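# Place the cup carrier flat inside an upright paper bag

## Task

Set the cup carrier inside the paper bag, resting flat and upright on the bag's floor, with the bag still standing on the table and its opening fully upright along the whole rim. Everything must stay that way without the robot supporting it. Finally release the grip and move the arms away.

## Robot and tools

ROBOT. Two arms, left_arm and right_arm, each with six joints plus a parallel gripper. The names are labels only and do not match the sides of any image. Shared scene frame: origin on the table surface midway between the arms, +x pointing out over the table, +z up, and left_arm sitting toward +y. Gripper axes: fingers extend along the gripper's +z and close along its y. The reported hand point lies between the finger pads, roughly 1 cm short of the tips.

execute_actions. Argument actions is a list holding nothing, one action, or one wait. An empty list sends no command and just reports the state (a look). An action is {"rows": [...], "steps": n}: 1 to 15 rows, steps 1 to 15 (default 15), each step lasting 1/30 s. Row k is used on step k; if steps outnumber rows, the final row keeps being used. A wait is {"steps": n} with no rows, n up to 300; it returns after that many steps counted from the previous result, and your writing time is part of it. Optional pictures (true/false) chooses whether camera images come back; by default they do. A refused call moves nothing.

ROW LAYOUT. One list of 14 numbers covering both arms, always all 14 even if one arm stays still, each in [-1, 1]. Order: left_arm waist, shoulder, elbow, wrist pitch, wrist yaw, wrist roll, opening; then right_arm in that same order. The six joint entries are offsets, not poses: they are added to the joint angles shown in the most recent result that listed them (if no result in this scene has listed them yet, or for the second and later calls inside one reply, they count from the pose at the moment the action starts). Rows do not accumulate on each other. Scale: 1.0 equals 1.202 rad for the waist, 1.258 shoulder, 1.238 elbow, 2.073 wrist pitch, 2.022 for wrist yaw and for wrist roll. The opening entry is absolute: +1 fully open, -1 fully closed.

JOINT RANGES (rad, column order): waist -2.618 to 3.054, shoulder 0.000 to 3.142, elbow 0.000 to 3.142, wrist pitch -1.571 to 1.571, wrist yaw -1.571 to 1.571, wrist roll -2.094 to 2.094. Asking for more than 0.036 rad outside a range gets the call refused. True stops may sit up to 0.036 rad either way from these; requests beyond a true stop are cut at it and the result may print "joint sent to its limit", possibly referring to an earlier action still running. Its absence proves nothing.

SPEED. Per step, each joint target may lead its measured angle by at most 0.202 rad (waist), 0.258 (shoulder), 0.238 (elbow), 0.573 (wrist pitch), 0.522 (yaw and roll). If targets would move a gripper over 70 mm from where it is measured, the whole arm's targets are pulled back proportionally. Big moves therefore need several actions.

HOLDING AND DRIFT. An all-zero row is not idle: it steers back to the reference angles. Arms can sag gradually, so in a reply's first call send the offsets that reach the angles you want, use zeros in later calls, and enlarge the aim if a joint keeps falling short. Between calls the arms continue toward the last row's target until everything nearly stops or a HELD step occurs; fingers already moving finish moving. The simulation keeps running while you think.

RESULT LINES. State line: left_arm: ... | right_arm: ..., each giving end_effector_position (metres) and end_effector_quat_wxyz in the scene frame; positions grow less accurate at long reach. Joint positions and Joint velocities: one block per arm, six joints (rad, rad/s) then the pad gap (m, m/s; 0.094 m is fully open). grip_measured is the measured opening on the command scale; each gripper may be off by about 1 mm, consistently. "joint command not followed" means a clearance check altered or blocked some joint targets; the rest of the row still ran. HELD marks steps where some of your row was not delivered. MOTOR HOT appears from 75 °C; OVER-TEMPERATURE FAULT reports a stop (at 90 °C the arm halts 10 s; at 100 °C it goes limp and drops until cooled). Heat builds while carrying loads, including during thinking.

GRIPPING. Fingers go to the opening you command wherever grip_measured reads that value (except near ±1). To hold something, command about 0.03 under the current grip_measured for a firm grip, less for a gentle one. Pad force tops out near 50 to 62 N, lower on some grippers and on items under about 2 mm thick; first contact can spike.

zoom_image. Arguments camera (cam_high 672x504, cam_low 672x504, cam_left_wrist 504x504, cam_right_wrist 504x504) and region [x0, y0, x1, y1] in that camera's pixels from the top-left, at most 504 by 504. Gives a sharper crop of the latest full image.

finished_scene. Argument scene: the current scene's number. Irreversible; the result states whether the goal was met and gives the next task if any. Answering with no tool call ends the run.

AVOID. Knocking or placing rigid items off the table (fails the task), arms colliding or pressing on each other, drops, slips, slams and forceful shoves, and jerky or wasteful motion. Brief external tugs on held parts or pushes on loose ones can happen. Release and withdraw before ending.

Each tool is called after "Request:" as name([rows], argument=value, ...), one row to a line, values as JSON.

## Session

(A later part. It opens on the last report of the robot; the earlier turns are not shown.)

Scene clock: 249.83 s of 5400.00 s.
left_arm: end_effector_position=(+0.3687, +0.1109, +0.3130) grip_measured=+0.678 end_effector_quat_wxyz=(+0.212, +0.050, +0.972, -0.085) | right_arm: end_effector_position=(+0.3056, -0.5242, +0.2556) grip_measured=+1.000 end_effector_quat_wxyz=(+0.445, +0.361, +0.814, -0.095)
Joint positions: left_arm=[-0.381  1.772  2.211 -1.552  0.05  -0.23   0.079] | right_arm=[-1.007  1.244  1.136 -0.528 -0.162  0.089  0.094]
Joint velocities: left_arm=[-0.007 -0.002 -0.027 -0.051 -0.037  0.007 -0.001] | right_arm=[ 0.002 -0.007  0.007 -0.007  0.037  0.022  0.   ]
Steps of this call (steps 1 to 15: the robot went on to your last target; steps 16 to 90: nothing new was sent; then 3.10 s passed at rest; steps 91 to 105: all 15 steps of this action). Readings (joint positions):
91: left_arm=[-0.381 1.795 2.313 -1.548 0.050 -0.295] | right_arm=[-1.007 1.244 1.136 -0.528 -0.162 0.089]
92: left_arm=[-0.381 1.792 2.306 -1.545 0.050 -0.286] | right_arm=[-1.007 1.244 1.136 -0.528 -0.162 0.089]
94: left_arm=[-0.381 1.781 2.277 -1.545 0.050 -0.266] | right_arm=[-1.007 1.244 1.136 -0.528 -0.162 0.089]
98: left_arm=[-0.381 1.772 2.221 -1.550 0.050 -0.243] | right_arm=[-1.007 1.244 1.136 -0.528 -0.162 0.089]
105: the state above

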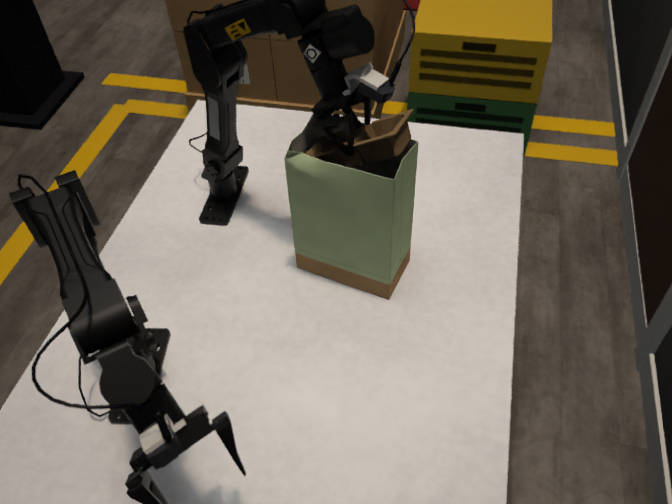

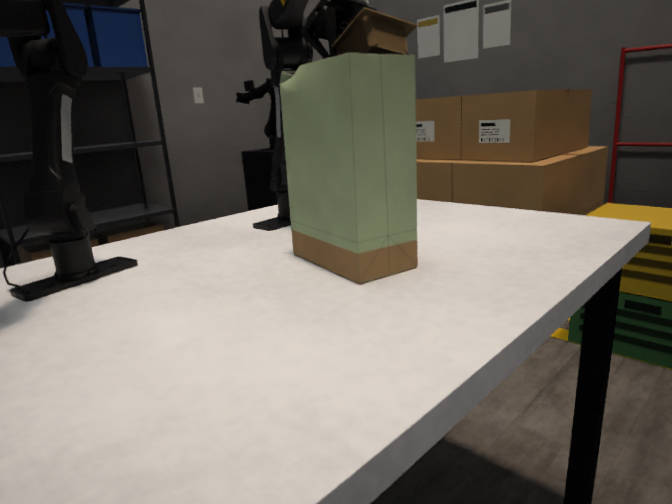

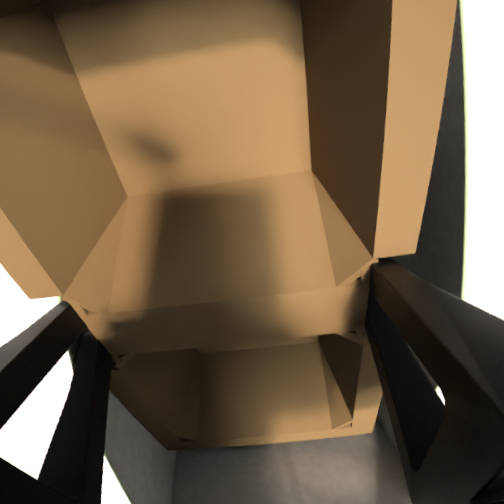

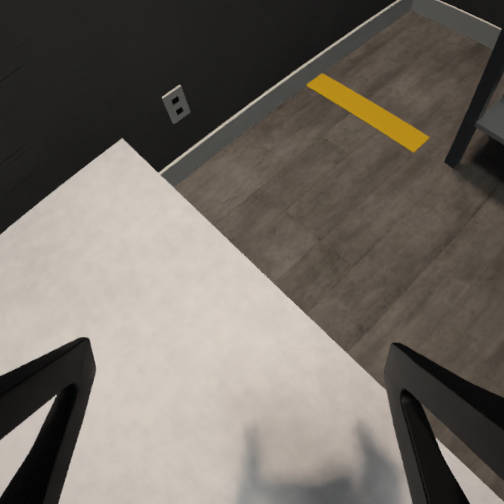

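Request:
execute_actions([
  {"rows":[[-0.02,-0.01,-0.02,0,0,0.02,0.6,0,0,0,0,0,0,1],[-0.03,-0.015,-0.03,0,0,0.02,0.6,0,0,0,0,0,0,1],[-0.04,-0.015,-0.05,0,0,0.03,0.6,0,0,0,0,0,0,1],[-0.04,-0.015,-0.06,0,0,0.03,0.6,0,0,0,0,0,0,1],[-0.04,-0.015,-0.08,0,0,0.03,0.6,0,0,0,0,0,0,1],[-0.04,-0.015,-0.09,0,0,0.03,0.6,0,0,0,0,0,0,1]]},
])

Request:
zoom_image(camera="cam_high", region=[230,20,470,240])

Scene clock: 259.10 s of 5400.00 s.
left_arm: end_effector_position=(+0.3538, +0.0983, +0.2843) grip_measured=+0.678 end_effector_quat_wxyz=(+0.166, +0.095, +0.979, -0.072) | right_arm: end_effector_position=(+0.3056, -0.5242, +0.2556) grip_measured=+1.000 end_effector_quat_wxyz=(+0.445, +0.361, +0.814, -0.095)
Joint positions: left_arm=[-0.427  1.765  2.108 -1.552  0.049 -0.182  0.079] | right_arm=[-1.007  1.244  1.136 -0.528 -0.162  0.089  0.094]
Joint velocities: left_arm=[-0.012 -0.007 -0.002 -0.022 -0.051 -0.037 -0.001] | right_arm=[-0.012 -0.002  0.002 -0.007  0.022 -0.022  0.   ]
Steps of this call (steps 1 to 15: the robot went on to your last target; steps 16 to 90: nothing new was sent; then 5.77 s passed at rest; steps 91 to 105: all 15 steps of this action). Readings (joint positions):
91: left_arm=[-0.382 1.772 2.211 -1.552 0.050 -0.223] | right_arm=[-1.007 1.244 1.136 -0.528 -0.162 0.089]
92: left_arm=[-0.387 1.771 2.207 -1.551 0.049 -0.219] | right_arm=[-1.007 1.244 1.136 -0.528 -0.162 0.089]
94: left_arm=[-0.406 1.766 2.184 -1.550 0.049 -0.206] | right_arm=[-1.007 1.244 1.136 -0.528 -0.162 0.089]
98: left_arm=[-0.427 1.764 2.121 -1.550 0.049 -0.190] | right_arm=[-1.007 1.244 1.136 -0.528 -0.162 0.089]
105: the state above

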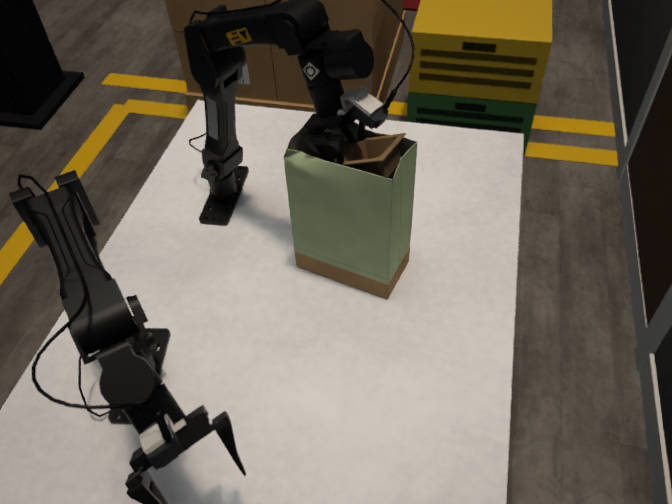

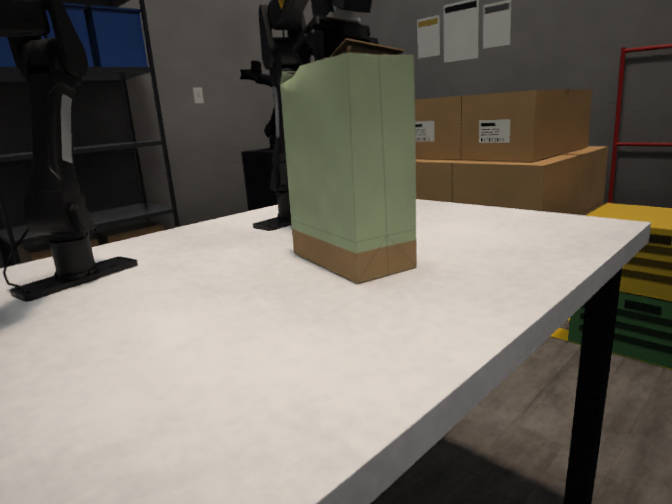

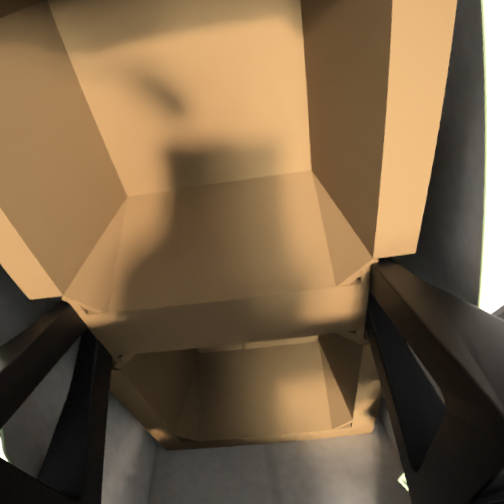

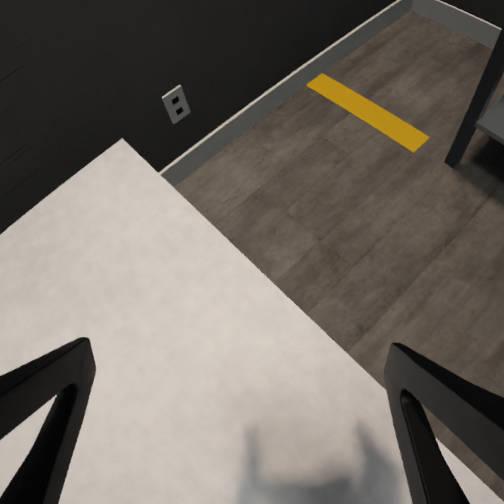

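Region (230, 20, 470, 240) of cam_high's 672x504 image, scaled by 2.100, with more detail than that image has; it fills the top 462 rows of this view, and the rest is white.

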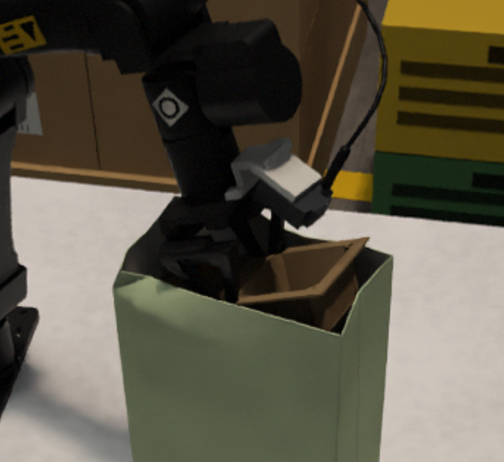

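Request:
execute_actions([
  {"rows":[[0,0.02,0.01,0,0,0,0.6,0,0,0,0,0,0,1],[0,0.03,0.01,0,0,0,0.6,0,0,0,0,0,0,1],[0,0.04,0.01,0,0,0,0.6,0,0,0,0,0,0,1],[0,0.05,0,0,0,0,0.6,0,0,0,0,0,0,1],[0,0.06,0,0,0,0,0.6,0,0,0,0,0,0,1],[0,0.07,-0.01,0,0,0,0.6,0,0,0,0,0,0,1],[0,0.08,-0.01,0,0,0,0.6,0,0,0,0,0,0,1],[0,0.085,-0.02,0.01,0,0,0.6,0,0,0,0,0,0,1]]},
])

Request:
zoom_image(camera="cam_high", region=[230,20,470,240])

Scene clock: 279.13 s of 5400.00 s.
left_arm: end_effector_position=(+0.3693, +0.0923, +0.2329) grip_measured=+0.678 end_effector_quat_wxyz=(+0.099, +0.095, +0.989, -0.053) | right_arm: end_effector_position=(+0.3056, -0.5242, +0.2556) grip_measured=+1.000 end_effector_quat_wxyz=(+0.445, +0.361, +0.814, -0.095)
Joint positions: left_arm=[-0.427  1.892  2.086 -1.546  0.049 -0.181  0.079] | right_arm=[-1.007  1.244  1.136 -0.528 -0.162  0.089  0.094]
Joint velocities: left_arm=[ 0.012 -0.012  0.022 -0.051 -0.037  0.037 -0.001] | right_arm=[-0.017  0.002 -0.012  0.081  0.066  0.037  0.   ]
Steps of this call (steps 1 to 15: the robot went on to your last target; steps 16 to 90: nothing new was sent; then 16.53 s passed at rest; steps 91 to 105: all 15 steps of this action). Readings (joint positions):
91: left_arm=[-0.427 1.767 2.108 -1.552 0.049 -0.181] | right_arm=[-1.007 1.244 1.136 -0.528 -0.162 0.089]
92: left_arm=[-0.427 1.770 2.108 -1.552 0.049 -0.181] | right_arm=[-1.007 1.244 1.136 -0.528 -0.162 0.089]
94: left_arm=[-0.427 1.785 2.108 -1.552 0.049 -0.181] | right_arm=[-1.007 1.244 1.136 -0.528 -0.162 0.089]
98: left_arm=[-0.427 1.844 2.108 -1.552 0.049 -0.181] | right_arm=[-1.007 1.244 1.136 -0.528 -0.162 0.089]
105: the state above

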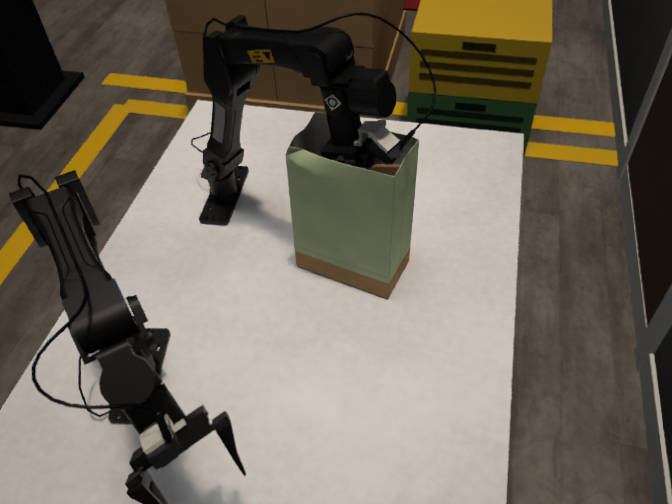

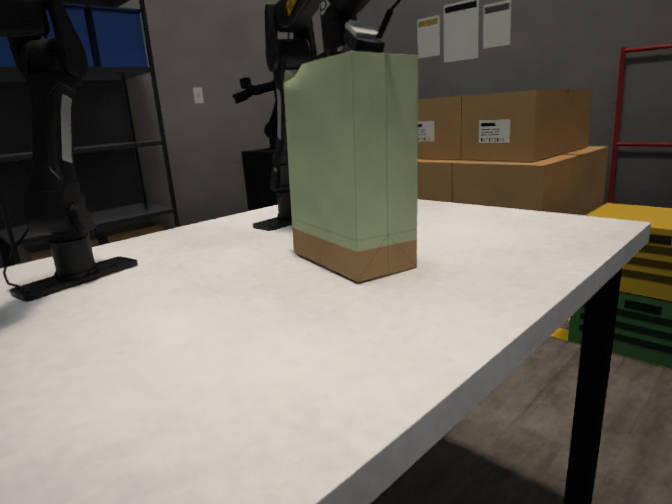

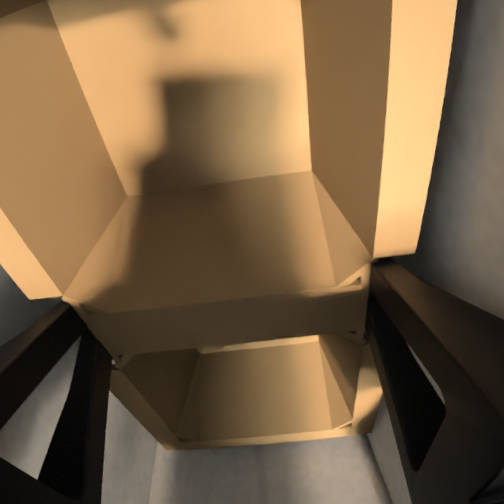

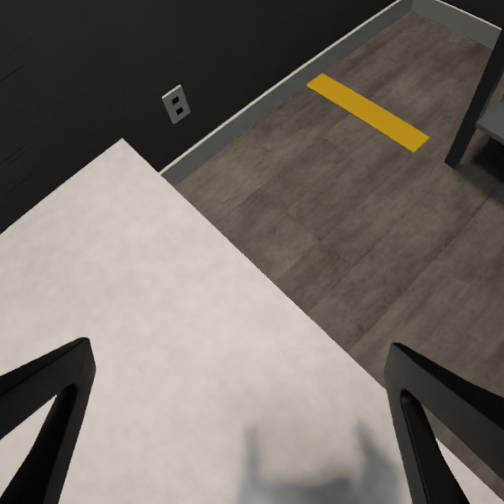

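Region (230, 20, 470, 240) of cam_high's 672x504 image, scaled by 2.100, with more detail than that image has; it fills the top 462 rows of this view, and the rest is white.

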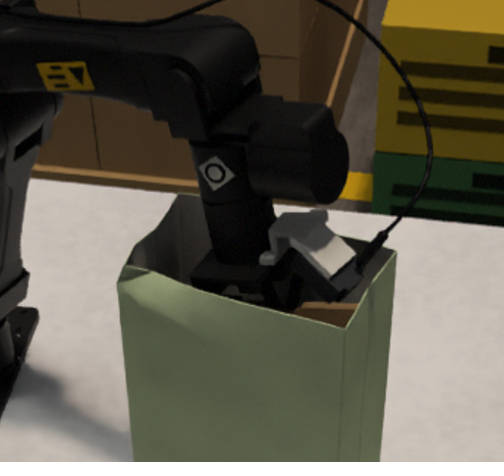

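Request:
execute_actions([
  {"rows":[[0,0,-0.02,0.01,0,0,0.6,0,0,0,0,0,0,1],[0,-0.01,-0.04,0.015,0,0,0.6,0,0,0,0,0,0,1],[0,-0.01,-0.06,0.02,0,0,0.6,0,0,0,0,0,0,1],[0,-0.02,-0.08,0.025,0,0,0.6,0,0,0,0,0,0,1],[0,-0.02,-0.1,0.03,0,0,0.6,0,0,0,0,0,0,1],[0,-0.03,-0.12,0.04,0,0,0.6,0,0,0,0,0,0,1],[0,-0.03,-0.14,0.045,0,0,0.6,0,0,0,0,0,0,1],[0,-0.04,-0.16,0.05,0,0,0.6,0,0,0,0,0,0,1],[0,-0.04,-0.18,0.06,0,0,0.6,0,0,0,0,0,0,1]]},
], pictures=false)

Request:
execute_actions([
  {"rows":[[0,0,-0.02,0.01,0,0,0.6,0,0,0,0,0,0,1],[0,-0.01,-0.04,0.015,0,0,0.6,0,0,0,0,0,0,1],[0,-0.01,-0.06,0.02,0,0,0.6,0,0,0,0,0,0,1],[0,-0.02,-0.08,0.03,0,0,0.6,0,0,0,0,0,0,1],[0,-0.02,-0.1,0.035,0,0,0.6,0,0,0,0,0,0,1],[0,-0.03,-0.12,0.045,0,0,0.6,0,0,0,0,0,0,1],[0,-0.03,-0.14,0.05,0,0,0.6,0,0,0,0,0,0,1],[0,-0.035,-0.16,0.06,0,0,0.6,0,0,0,0,0,0,1],[0,-0.035,-0.18,0.07,0,0,0.6,0,0,0,0,0,0,1]]},
])

Request:
zoom_image(camera="cam_high", region=[230,20,470,240])

Scene clock: 294.07 s of 5400.00 s.
left_arm: end_effector_position=(+0.3554, +0.0976, +0.1827) grip_measured=+0.678 end_effector_quat_wxyz=(+0.047, +0.094, +0.994, -0.039) | right_arm: end_effector_position=(+0.3056, -0.5242, +0.2556) grip_measured=+1.000 end_effector_quat_wxyz=(+0.445, +0.361, +0.814, -0.095)
Joint positions: left_arm=[-0.427  1.872  1.867 -1.455  0.049 -0.181  0.079] | right_arm=[-1.007  1.244  1.136 -0.528 -0.162  0.089  0.094]
Joint velocities: left_arm=[ 0.007 -0.007  0.007  0.095  0.022  0.022  0.001] | right_arm=[ 0.002 -0.007 -0.022  0.022 -0.051  0.051  0.   ]
Steps of this call (steps 1 to 15: the robot went on to your last target; steps 16 to 90: nothing new was sent; then 11.43 s passed at rest; steps 91 to 105: all 15 steps of this action). Readings (joint positions):
91: left_arm=[-0.427 1.891 2.086 -1.545 0.049 -0.181] | right_arm=[-1.007 1.244 1.136 -0.528 -0.162 0.089]
92: left_arm=[-0.427 1.890 2.079 -1.541 0.049 -0.181] | right_arm=[-1.007 1.244 1.136 -0.528 -0.162 0.089]
94: left_arm=[-0.427 1.884 2.048 -1.527 0.049 -0.181] | right_arm=[-1.007 1.244 1.136 -0.528 -0.162 0.089]
98: left_arm=[-0.427 1.876 1.944 -1.494 0.049 -0.181] | right_arm=[-1.007 1.244 1.136 -0.528 -0.162 0.089]
105: the state above

Scene clock: 294.57 s of 5400.00 s.
left_arm: end_effector_position=(+0.3365, +0.1049, +0.1318) grip_measured=+0.678 end_effector_quat_wxyz=(+0.002, +0.093, +0.995, -0.026) | right_arm: end_effector_position=(+0.3056, -0.5242, +0.2556) grip_measured=+1.000 end_effector_quat_wxyz=(+0.445, +0.361, +0.814, -0.095)
Joint positions: left_arm=[-0.427  1.856  1.648 -1.345  0.049 -0.181  0.079] | right_arm=[-1.007  1.244  1.136 -0.528 -0.162  0.089  0.094]
Joint velocities: left_arm=[-0.007 -0.007 -0.007  0.125  0.007  0.007 -0.002] | right_arm=[-0.017 -0.007  0.007 -0.022 -0.022 -0.051  0.   ]
Steps of this call (steps 1 to 15: all 15 steps of this action). Readings (joint positions):
1: left_arm=[-0.427 1.872 1.867 -1.452 0.049 -0.181] | right_arm=[-1.007 1.244 1.136 -0.528 -0.162 0.089]
2: left_arm=[-0.427 1.871 1.862 -1.447 0.049 -0.181] | right_arm=[-1.007 1.244 1.136 -0.528 -0.162 0.089]
4: left_arm=[-0.427 1.866 1.830 -1.431 0.049 -0.181] | right_arm=[-1.007 1.244 1.136 -0.528 -0.162 0.089]
8: left_arm=[-0.427 1.858 1.726 -1.391 0.049 -0.181] | right_arm=[-1.007 1.244 1.136 -0.528 -0.162 0.089]
15: the state above

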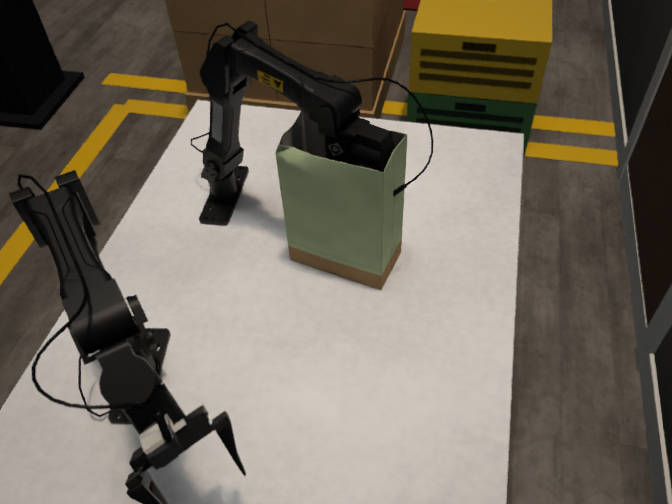

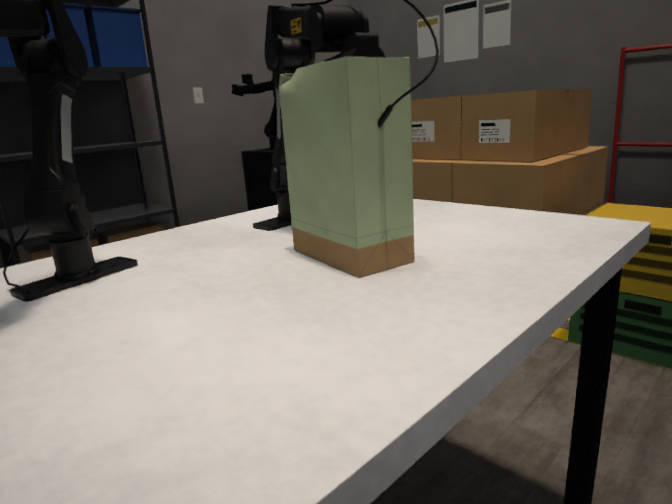

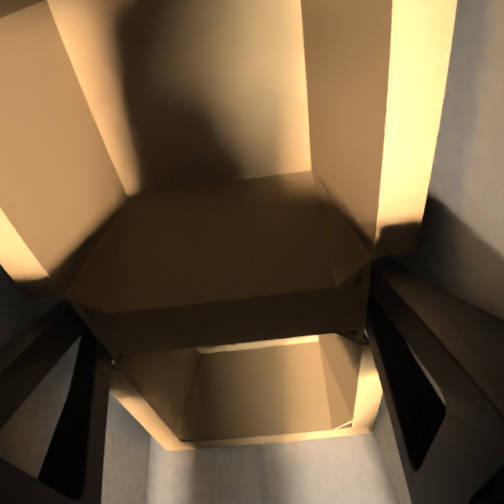

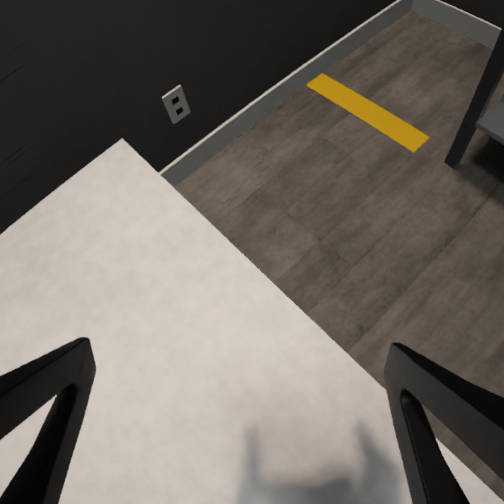

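Region (230, 20, 470, 240) of cam_high's 672x504 image, scaled by 2.100, with more detail than that image has; it fills the top 462 rows of this view, and the rest is white.

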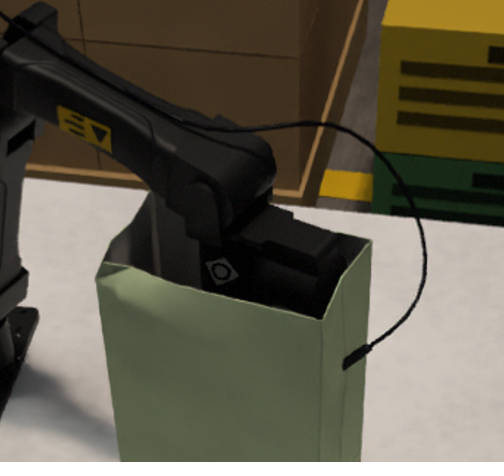

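Request:
execute_actions([
  {"rows":[[0,0.01,0,0.01,0,0,0.6,0,0,0,0,0,0,1],[0,0.02,-0.01,0.02,0,0,0.6,0,0,0,0,0,0,1],[0,0.03,-0.02,0.03,0,0,0.6,0,0,0,0,0,0,1],[0,0.04,-0.03,0.04,0,0,0.6,0,0,0,0,0,0,1],[0,0.045,-0.04,0.05,0,0,0.6,0,0,0,0,0,0,1],[0,0.05,-0.05,0.055,0,0,0.6,0,0,0,0,0,0,1]]},
], pictures=false)

Request:
execute_actions([
  {"rows":[[0,0,0,0,0,0,0.7,0,0,0,0,0,0,1],[0,0,0,0,0,0,0.72,0,0,0,0,0,0,1],[0,0,0,0,0,0,0.74,0,0,0,0,0,0,1],[0,0,0,0,0,0,0.76,0,0,0,0,0,0,1],[0,0,0,0,0,0,0.78,0,0,0,0,0,0,1],[0,0,0,0,0,0,0.8,0,0,0,0,0,0,1],[0,0,0,0,0,0,0.83,0,0,0,0,0,0,1],[0,0,0,0,0,0,0.86,0,0,0,0,0,0,1]]},
])

Scene clock: 305.50 s of 5400.00 s.
left_arm: end_effector_position=(+0.3438, +0.1021, +0.0912) grip_measured=+0.678 end_effector_quat_wxyz=(-0.018, +0.093, +0.995, -0.020) | right_arm: end_effector_position=(+0.3056, -0.5242, +0.2556) grip_measured=+1.000 end_effector_quat_wxyz=(+0.445, +0.361, +0.814, -0.095)
Joint positions: left_arm=[-0.427  1.934  1.591 -1.252  0.049 -0.181  0.079] | right_arm=[-1.007  1.244  1.136 -0.528 -0.162  0.089  0.094]
Joint velocities: left_arm=[ 0.002 -0.002  0.002  0.051 -0.007 -0.007 -0.   ] | right_arm=[-0.017 -0.002 -0.037 -0.051 -0.022  0.022  0.   ]
Steps of this call (steps 1 to 30: the robot went on to your last target; steps 31 to 90: nothing new was sent; then 7.43 s passed at rest; steps 91 to 105: all 15 steps of this action). Readings (joint positions):
91: left_arm=[-0.427 1.855 1.648 -1.327 0.049 -0.181] | right_arm=[-1.007 1.244 1.136 -0.528 -0.162 0.089]
92: left_arm=[-0.427 1.858 1.648 -1.326 0.049 -0.181] | right_arm=[-1.007 1.244 1.136 -0.528 -0.162 0.089]
94: left_arm=[-0.427 1.870 1.646 -1.317 0.049 -0.181] | right_arm=[-1.007 1.244 1.136 -0.528 -0.162 0.089]
98: left_arm=[-0.427 1.908 1.609 -1.272 0.049 -0.181] | right_arm=[-1.007 1.244 1.136 -0.528 -0.162 0.089]
105: the state above

Scene clock: 306.00 s of 5400.00 s.
left_arm: end_effector_position=(+0.3438, +0.1021, +0.0912) grip_measured=+0.858 end_effector_quat_wxyz=(-0.018, +0.093, +0.995, -0.020) | right_arm: end_effector_position=(+0.3056, -0.5242, +0.2556) grip_measured=+1.000 end_effector_quat_wxyz=(+0.445, +0.361, +0.814, -0.095)
Joint positions: left_arm=[-0.427  1.934  1.591 -1.251  0.049 -0.181  0.087] | right_arm=[-1.007  1.244  1.136 -0.528 -0.162  0.089  0.094]
Joint velocities: left_arm=[ 0.002  0.012 -0.012 -0.037 -0.022  0.095 -0.   ] | right_arm=[-0.007 -0.017 -0.017 -0.007 -0.051 -0.037  0.   ]
Steps of this call (steps 1 to 15: all 15 steps of this action). Readings (joint positions):
1: left_arm=[-0.427 1.934 1.591 -1.251 0.049 -0.181] | right_arm=[-1.007 1.244 1.136 -0.528 -0.162 0.089]
2: left_arm=[-0.427 1.934 1.591 -1.251 0.049 -0.181] | right_arm=[-1.007 1.244 1.136 -0.528 -0.162 0.089]
4: left_arm=[-0.427 1.934 1.591 -1.251 0.049 -0.181] | right_arm=[-1.007 1.244 1.136 -0.528 -0.162 0.089]
8: left_arm=[-0.427 1.934 1.591 -1.251 0.049 -0.181] | right_arm=[-1.007 1.244 1.136 -0.528 -0.162 0.089]
15: the state above

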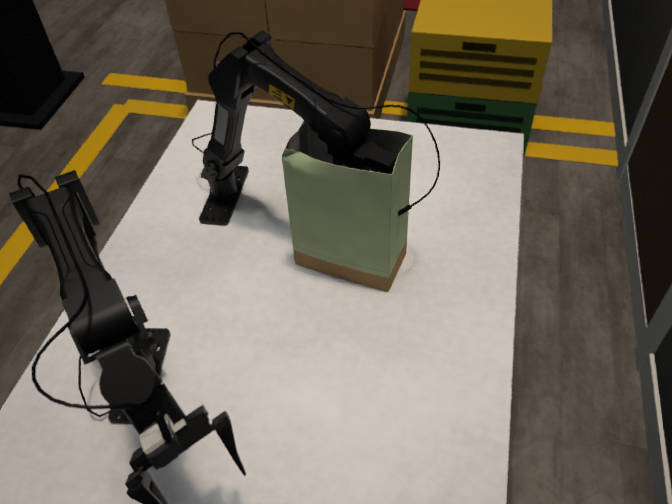

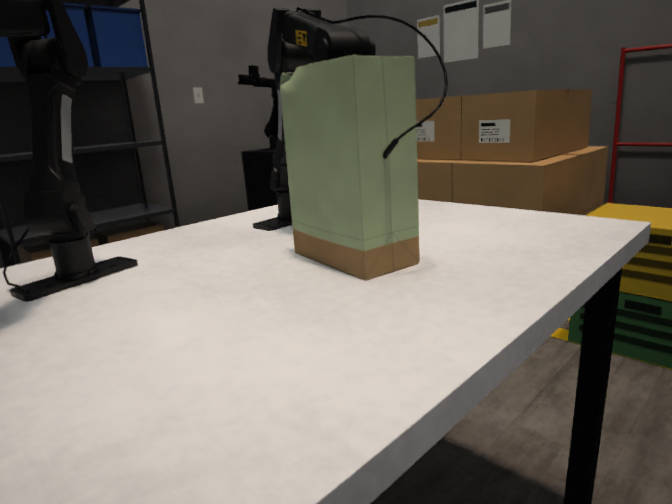

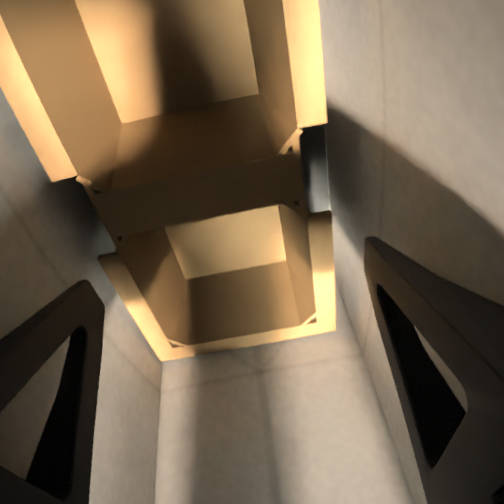

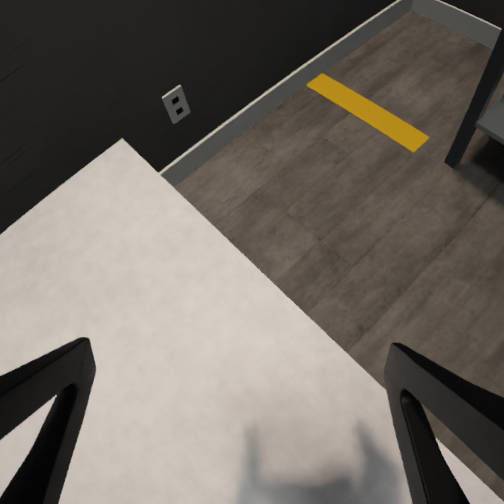

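Request:
execute_actions([
  {"rows":[[0,-0.01,0.03,-0.01,0,0,0.5,0,0,0,0,0,0,1],[0,-0.02,0.06,-0.02,0,0,0.2,0,0,0,0,0,0,1],[0,-0.03,0.09,-0.03,0,0,-0.1,0,0,0,0,0,0,1],[0,-0.04,0.12,-0.04,0,0,-0.5,0,0,0,0,0,0,1],[0,-0.05,0.15,-0.05,0,0,-0.5,0,0,0,0,0,0,1],[0,-0.055,0.18,-0.065,0,0,-0.5,0,0,0,0,0,0,1],[0,-0.06,0.21,-0.075,0,0,-0.5,0,0,0,0,0,0,1],[0,-0.06,0.24,-0.085,0,0,-0.5,0,0,0,0,0,0,1]]},
], pictures=false)

Request:
execute_actions([
  {"rows":[[0,-0.01,0.03,-0.01,0,0,-0.5,0,0,0,0,0,0,1],[0,-0.01,0.06,-0.02,0,0,-0.5,0,0,0,0,0,0,1],[0,-0.02,0.09,-0.03,0,0,-0.5,0,0,0,0,0,0,1],[0,-0.02,0.12,-0.04,0,0,-0.5,0,0,0,0,0,0,1],[0,-0.03,0.15,-0.05,0,0,-0.5,0,0,0,0,0,0,1],[0,-0.03,0.18,-0.055,0,0,-0.5,0,0,0,0,0,0,1],[0,-0.04,0.21,-0.06,0,0,-0.5,0,0,0,0,0,0,1],[0,-0.05,0.24,-0.06,0,0,-0.5,0,0,0,0,0,0,1]]},
])

Request:
zoom_image(camera="cam_high", region=[230,20,470,240])

Scene clock: 321.77 s of 5400.00 s.
left_arm: end_effector_position=(+0.3687, +0.0925, +0.1962) grip_measured=-0.498 end_effector_quat_wxyz=(+0.091, +0.095, +0.990, -0.051) | right_arm: end_effector_position=(+0.3056, -0.5242, +0.2556) grip_measured=+1.000 end_effector_quat_wxyz=(+0.445, +0.361, +0.814, -0.095)
Joint positions: left_arm=[-0.427  1.847  1.875 -1.395  0.049 -0.181  0.024] | right_arm=[-1.007  1.244  1.136 -0.528 -0.162  0.089  0.094]
Joint velocities: left_arm=[-0.017  0.002 -0.007 -0.168  0.066 -0.051  0.001] | right_arm=[-0.017 -0.002 -0.002 -0.022 -0.066 -0.022  0.   ]
Steps of this call (steps 1 to 15: the robot went on to your last target; steps 16 to 90: nothing new was sent; then 12.27 s passed at rest; steps 91 to 105: all 15 steps of this action). Readings (joint positions):
91: left_arm=[-0.427 1.934 1.591 -1.253 0.049 -0.181] | right_arm=[-1.007 1.244 1.136 -0.528 -0.162 0.089]
92: left_arm=[-0.427 1.934 1.597 -1.261 0.049 -0.181] | right_arm=[-1.007 1.244 1.136 -0.528 -0.162 0.089]
94: left_arm=[-0.427 1.934 1.634 -1.290 0.049 -0.181] | right_arm=[-1.007 1.244 1.136 -0.528 -0.162 0.089]
98: left_arm=[-0.427 1.913 1.782 -1.351 0.049 -0.181] | right_arm=[-1.007 1.244 1.136 -0.528 -0.162 0.089]
105: the state above

Scene clock: 322.27 s of 5400.00 s.
left_arm: end_effector_position=(+0.3708, +0.0917, +0.3022) grip_measured=-0.498 end_effector_quat_wxyz=(+0.213, +0.096, +0.969, -0.085) | right_arm: end_effector_position=(+0.3056, -0.5242, +0.2556) grip_measured=+1.000 end_effector_quat_wxyz=(+0.445, +0.361, +0.814, -0.095)
Joint positions: left_arm=[-0.427  1.772  2.157 -1.496  0.049 -0.181  0.024] | right_arm=[-1.007  1.244  1.136 -0.528 -0.162  0.089  0.094]
Joint velocities: left_arm=[-0.027 -0.012  0.002 -0.11  -0.007  0.022 -0.   ] | right_arm=[ 0.007 -0.007 -0.012  0.037  0.022 -0.095  0.   ]
Steps of this call (steps 1 to 15: all 15 steps of this action). Readings (joint positions):
1: left_arm=[-0.427 1.847 1.875 -1.400 0.049 -0.181] | right_arm=[-1.007 1.244 1.136 -0.528 -0.162 0.089]
2: left_arm=[-0.427 1.849 1.879 -1.408 0.049 -0.181] | right_arm=[-1.007 1.244 1.136 -0.528 -0.162 0.089]
4: left_arm=[-0.427 1.853 1.918 -1.434 0.049 -0.181] | right_arm=[-1.007 1.244 1.136 -0.528 -0.162 0.089]
8: left_arm=[-0.427 1.844 2.067 -1.478 0.049 -0.181] | right_arm=[-1.007 1.244 1.136 -0.528 -0.162 0.089]
15: the state above

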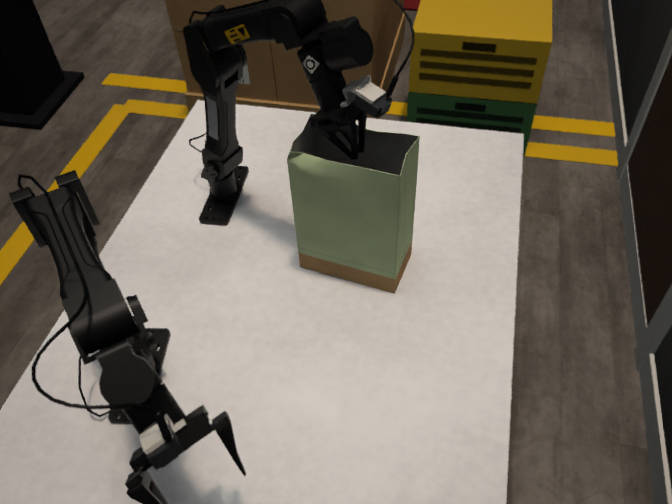

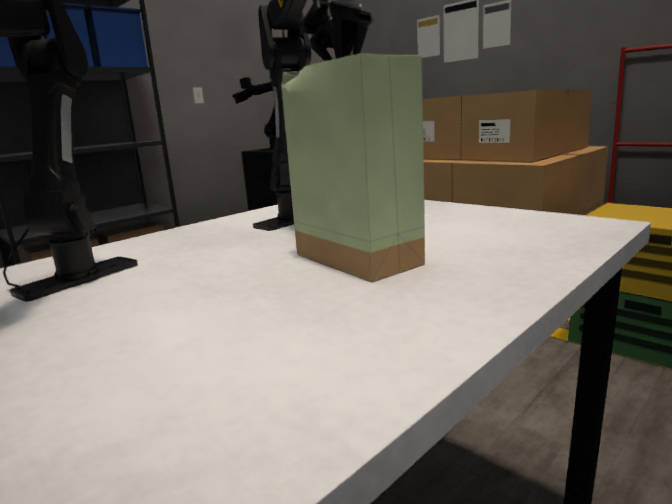

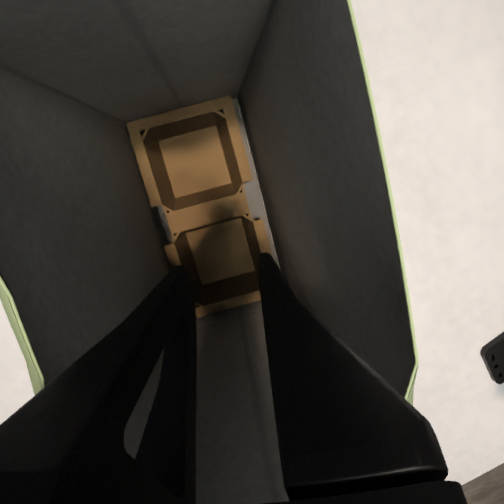

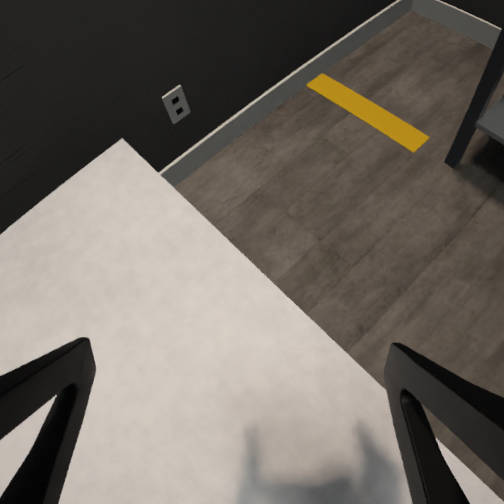

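Region (230, 20, 470, 240) of cam_high's 672x504 image, scaled by 2.100, with more detail than that image has; it fills the top 462 rows of this view, and the rest is white.

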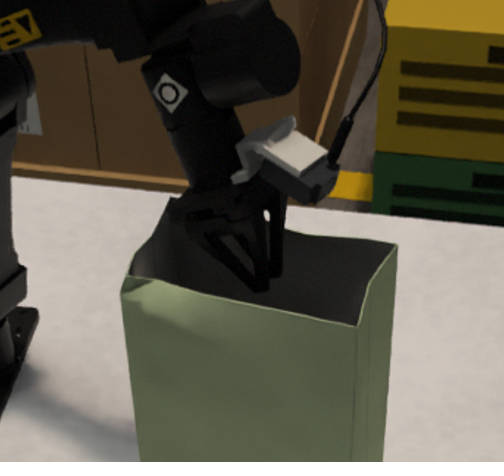

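Request:
execute_actions([
  {"rows":[[-0.01,-0.03,-0.02,-0.01,0,-0.02,-0.5,0,0,0,0,0,0,1],[-0.02,-0.06,-0.05,-0.02,0,-0.04,-0.5,0,0,0,0,0,0,1],[-0.02,-0.09,-0.09,-0.025,0,-0.05,-0.5,0,0,0,0,0,0,1],[-0.02,-0.11,-0.13,-0.025,0,-0.05,-0.5,0,0,0,0,0,0,1]]},
], pictures=false)

Request:
execute_actions([
  {"rows":[[0,0.01,-0.03,0,0,0,-0.5,0,0,0,0,0,0,1],[0,0.02,-0.06,0,0,0,-0.5,0,0,0,0,0,0,1],[0,0.03,-0.09,0,0,0,-0.5,0,0,0,0,0,0,1],[0,0.03,-0.1,0,0,0,-0.5,0,0,0,0,0,0,1]]},
])

Request:
zoom_image(camera="cam_high", region=[230,20,470,240])

Scene clock: 333.00 s of 5400.00 s.
left_arm: end_effector_position=(+0.3242, +0.1029, +0.2982) grip_measured=-0.498 end_effector_quat_wxyz=(+0.179, +0.063, +0.978, -0.086) | right_arm: end_effector_position=(+0.3056, -0.5242, +0.2556) grip_measured=+1.000 end_effector_quat_wxyz=(+0.445, +0.361, +0.814, -0.095)
Joint positions: left_arm=[-0.446  1.64   2.014 -1.549  0.049 -0.268  0.024] | right_arm=[-1.007  1.244  1.136 -0.528 -0.162  0.089  0.094]
Joint velocities: left_arm=[-0.017 -0.002  0.017 -0.007 -0.022 -0.081  0.   ] | right_arm=[ 0.007 -0.002  0.007 -0.022 -0.066 -0.051  0.   ]
Steps of this call (steps 1 to 30: the robot went on to your last target; steps 31 to 90: nothing new was sent; then 7.23 s passed at rest; steps 91 to 105: all 15 steps of this action). Readings (joint positions):
91: left_arm=[-0.427 1.781 2.155 -1.513 0.049 -0.185] | right_arm=[-1.007 1.244 1.136 -0.528 -0.162 0.089]
92: left_arm=[-0.430 1.771 2.141 -1.510 0.049 -0.197] | right_arm=[-1.007 1.244 1.136 -0.528 -0.162 0.089]
94: left_arm=[-0.438 1.724 2.075 -1.510 0.049 -0.223] | right_arm=[-1.007 1.244 1.136 -0.528 -0.162 0.089]
98: left_arm=[-0.446 1.652 2.014 -1.548 0.049 -0.252] | right_arm=[-1.007 1.244 1.136 -0.528 -0.162 0.089]
105: the state above

Scene clock: 333.50 s of 5400.00 s.
left_arm: end_effector_position=(+0.3192, +0.1049, +0.2456) grip_measured=-0.498 end_effector_quat_wxyz=(+0.096, +0.061, +0.992, -0.058) | right_arm: end_effector_position=(+0.3056, -0.5242, +0.2556) grip_measured=+1.000 end_effector_quat_wxyz=(+0.445, +0.361, +0.814, -0.095)
Joint positions: left_arm=[-0.446  1.694  1.894 -1.55   0.049 -0.268  0.024] | right_arm=[-1.007  1.244  1.136 -0.528 -0.162  0.089  0.094]
Joint velocities: left_arm=[-0.017  0.002 -0.007 -0.051  0.007  0.066  0.   ] | right_arm=[-0.022 -0.002 -0.002  0.037  0.037 -0.007  0.   ]
Steps of this call (steps 1 to 15: all 15 steps of this action). Readings (joint positions):
1: left_arm=[-0.446 1.640 2.011 -1.548 0.049 -0.268] | right_arm=[-1.007 1.244 1.136 -0.528 -0.162 0.089]
2: left_arm=[-0.446 1.640 2.001 -1.546 0.049 -0.268] | right_arm=[-1.007 1.244 1.136 -0.528 -0.162 0.089]
4: left_arm=[-0.446 1.642 1.958 -1.545 0.049 -0.268] | right_arm=[-1.007 1.244 1.136 -0.528 -0.162 0.089]
8: left_arm=[-0.446 1.680 1.902 -1.550 0.049 -0.268] | right_arm=[-1.007 1.244 1.136 -0.528 -0.162 0.089]
15: the state above

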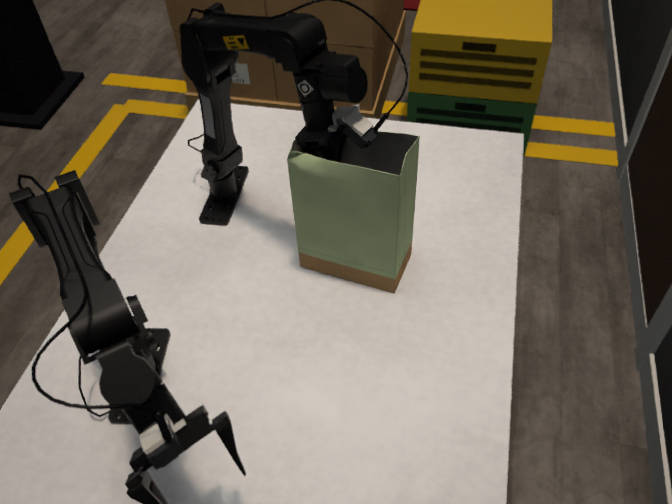

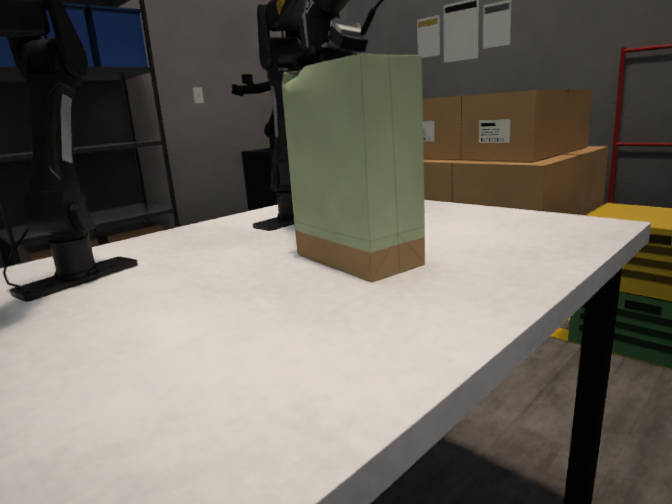

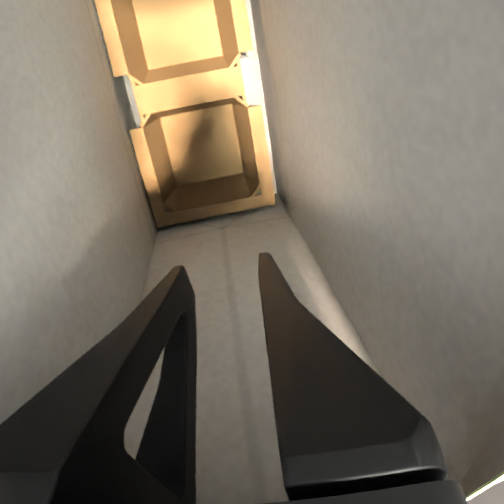

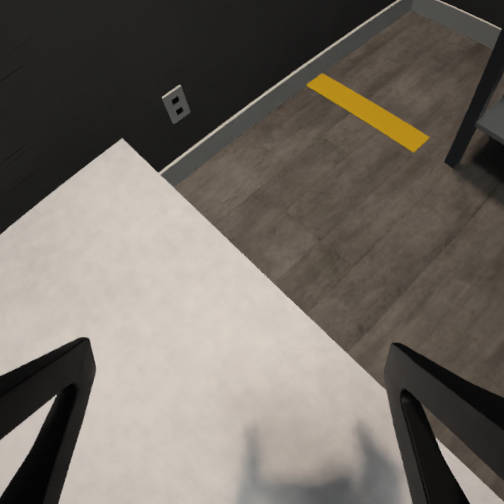

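Region (230, 20, 470, 240) of cam_high's 672x504 image, scaled by 2.100, with more detail than that image has; it fills the top 462 rows of this view, and the rest is white.

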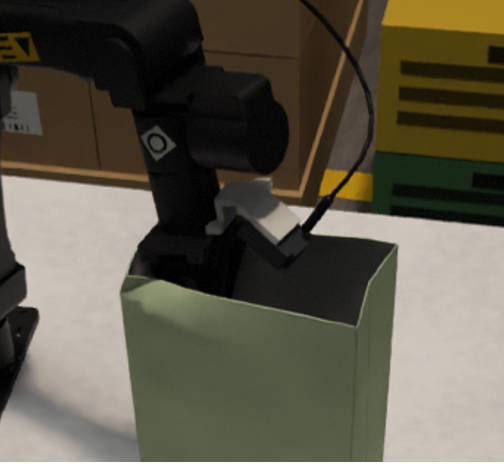

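Request:
execute_actions([
  {"rows":[[0,0,0,0,0,0,0,0,0,0,0,0,0,1],[0,0,0,0,0,0,0.5,0,0,0,0,0,0,1],[0,0,0,0,0,0,0.9,0,0,0,0,0,0,1],[0,0,0,0,0,0,0.9,0,0,0,0,0,0,1],[0,0,0,0,0,0,0.9,0,0,0,0,0,0,1],[0,0,0,0,0,0,0.9,0,0,0,0,0,0,1],[0,0,0,0,0,0,0.9,0,0,0,0,0,0,1],[0,0,0,0,0,0,0.9,0,0,0,0,0,0,1],[-0.02,-0.02,0.03,0,0,0,0.9,0,0,0,0,0,0,1],[-0.02,-0.03,0.05,0,0,0,0.9,0,0,0,0,0,0,1],[-0.02,-0.04,0.08,0,0,0,0.9,0,0,0,0,0,0,1]]},
], pictures=false)

Request:
execute_actions([
  {"rows":[[0,0,0.02,0,0,0,0.9,0,0,0,0,0,0,1],[0,-0.01,0.04,0,0,0,0.9,0,0,0,0,0,0,1],[0,-0.02,0.06,0,0,0,0.9,0,0,0,0,0,0,1],[0,-0.02,0.08,0,0,0,0.9,0,0,0,0,0,0,1],[0,-0.02,0.1,0,0,0,0.9,0,0,0,0,0,0,1],[0,-0.02,0.12,0,0,0,0.9,0,0,0,0,0,0,1],[0,-0.02,0.14,0,0,0,0.9,0,0,0,0,0,0,1]]},
])

Request:
zoom_image(camera="cam_high", region=[230,20,470,240])

Scene clock: 345.77 s of 5400.00 s.
left_arm: end_effector_position=(+0.3207, +0.0979, +0.2699) grip_measured=+0.898 end_effector_quat_wxyz=(+0.133, +0.071, +0.986, -0.072) | right_arm: end_effector_position=(+0.3056, -0.5242, +0.2556) grip_measured=+1.000 end_effector_quat_wxyz=(+0.445, +0.361, +0.814, -0.095)
Joint positions: left_arm=[-0.464  1.673  1.955 -1.552  0.048 -0.268  0.089] | right_arm=[-1.007  1.244  1.136 -0.528 -0.162  0.089  0.094]
Joint velocities: left_arm=[ 0.002 -0.252  0.178  0.007  0.066 -0.081 -0.001] | right_arm=[ 0.012  0.002 -0.007 -0.022 -0.051  0.022  0.   ]
Steps of this call (steps 1 to 15: the robot went on to your last target; steps 16 to 90: nothing new was sent; then 8.77 s passed at rest; steps 91 to 105: all 15 steps of this action). Readings (joint positions):
91: left_arm=[-0.446 1.694 1.894 -1.550 0.049 -0.268] | right_arm=[-1.007 1.244 1.136 -0.528 -0.162 0.089]
92: left_arm=[-0.446 1.694 1.894 -1.550 0.049 -0.268] | right_arm=[-1.007 1.244 1.136 -0.528 -0.162 0.089]
94: left_arm=[-0.446 1.694 1.894 -1.550 0.049 -0.268] | right_arm=[-1.007 1.244 1.136 -0.528 -0.162 0.089]
98: left_arm=[-0.446 1.694 1.894 -1.550 0.049 -0.268] | right_arm=[-1.007 1.244 1.136 -0.528 -0.162 0.089]
105: the state above

Scene clock: 346.27 s of 5400.00 s.
left_arm: end_effector_position=(+0.3292, +0.0943, +0.3209) grip_measured=+0.898 end_effector_quat_wxyz=(+0.211, +0.071, +0.970, -0.098) | right_arm: end_effector_position=(+0.3056, -0.5242, +0.2556) grip_measured=+1.000 end_effector_quat_wxyz=(+0.445, +0.361, +0.814, -0.095)
Joint positions: left_arm=[-0.464  1.654  2.104 -1.553  0.048 -0.268  0.089] | right_arm=[-1.007  1.244  1.136 -0.528 -0.162  0.089  0.094]
Joint velocities: left_arm=[-0.002 -0.002 -0.007 -0.037  0.066 -0.022 -0.001] | right_arm=[-0.017 -0.002 -0.002  0.022 -0.007  0.066  0.   ]
Steps of this call (steps 1 to 15: all 15 steps of this action). Readings (joint positions):
1: left_arm=[-0.464 1.668 1.960 -1.552 0.048 -0.268] | right_arm=[-1.007 1.244 1.136 -0.528 -0.162 0.089]
2: left_arm=[-0.464 1.664 1.966 -1.554 0.048 -0.268] | right_arm=[-1.007 1.244 1.136 -0.528 -0.162 0.089]
4: left_arm=[-0.464 1.664 1.986 -1.555 0.048 -0.268] | right_arm=[-1.007 1.244 1.136 -0.528 -0.162 0.089]
8: left_arm=[-0.464 1.664 2.071 -1.556 0.048 -0.268] | right_arm=[-1.007 1.244 1.136 -0.528 -0.162 0.089]
15: the state above

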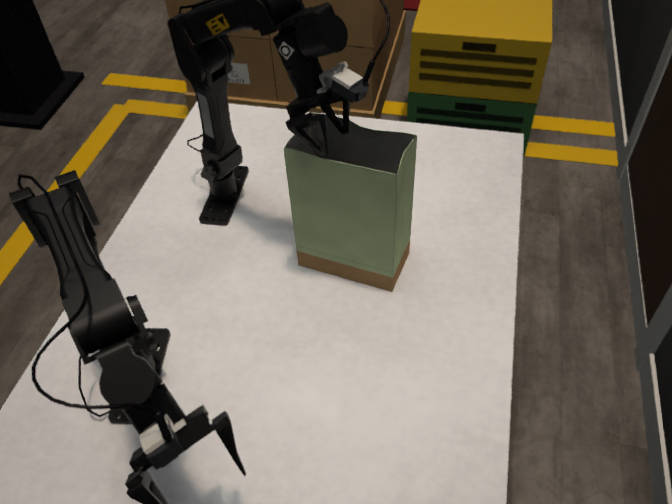

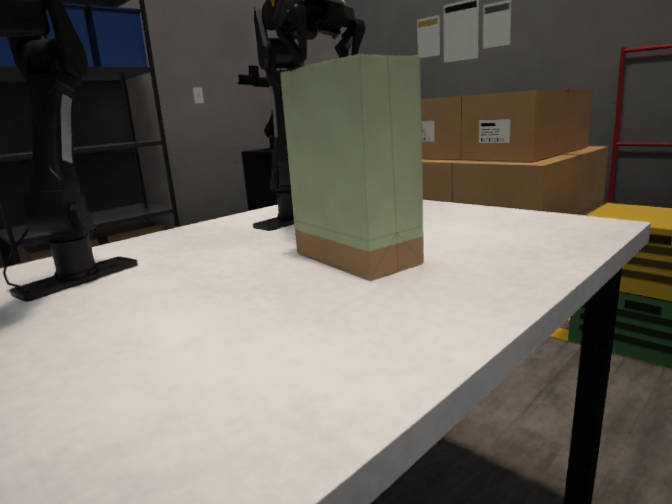

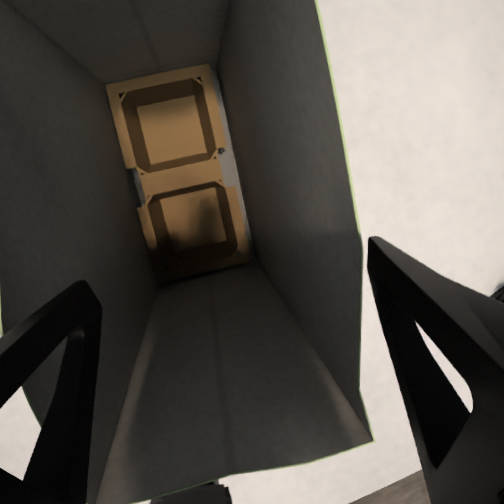

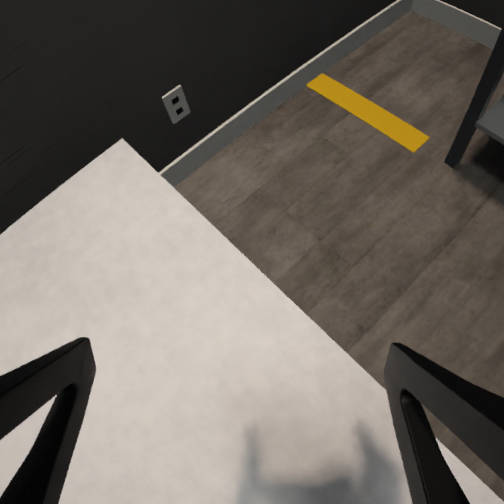

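Region (230, 20, 470, 240) of cam_high's 672x504 image, scaled by 2.100, with more detail than that image has; it fills the top 462 rows of this view, and the rest is white.

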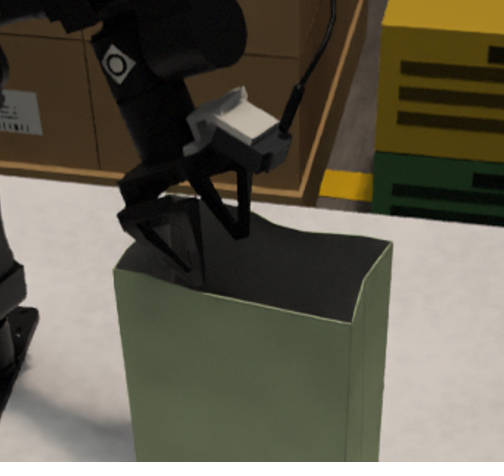

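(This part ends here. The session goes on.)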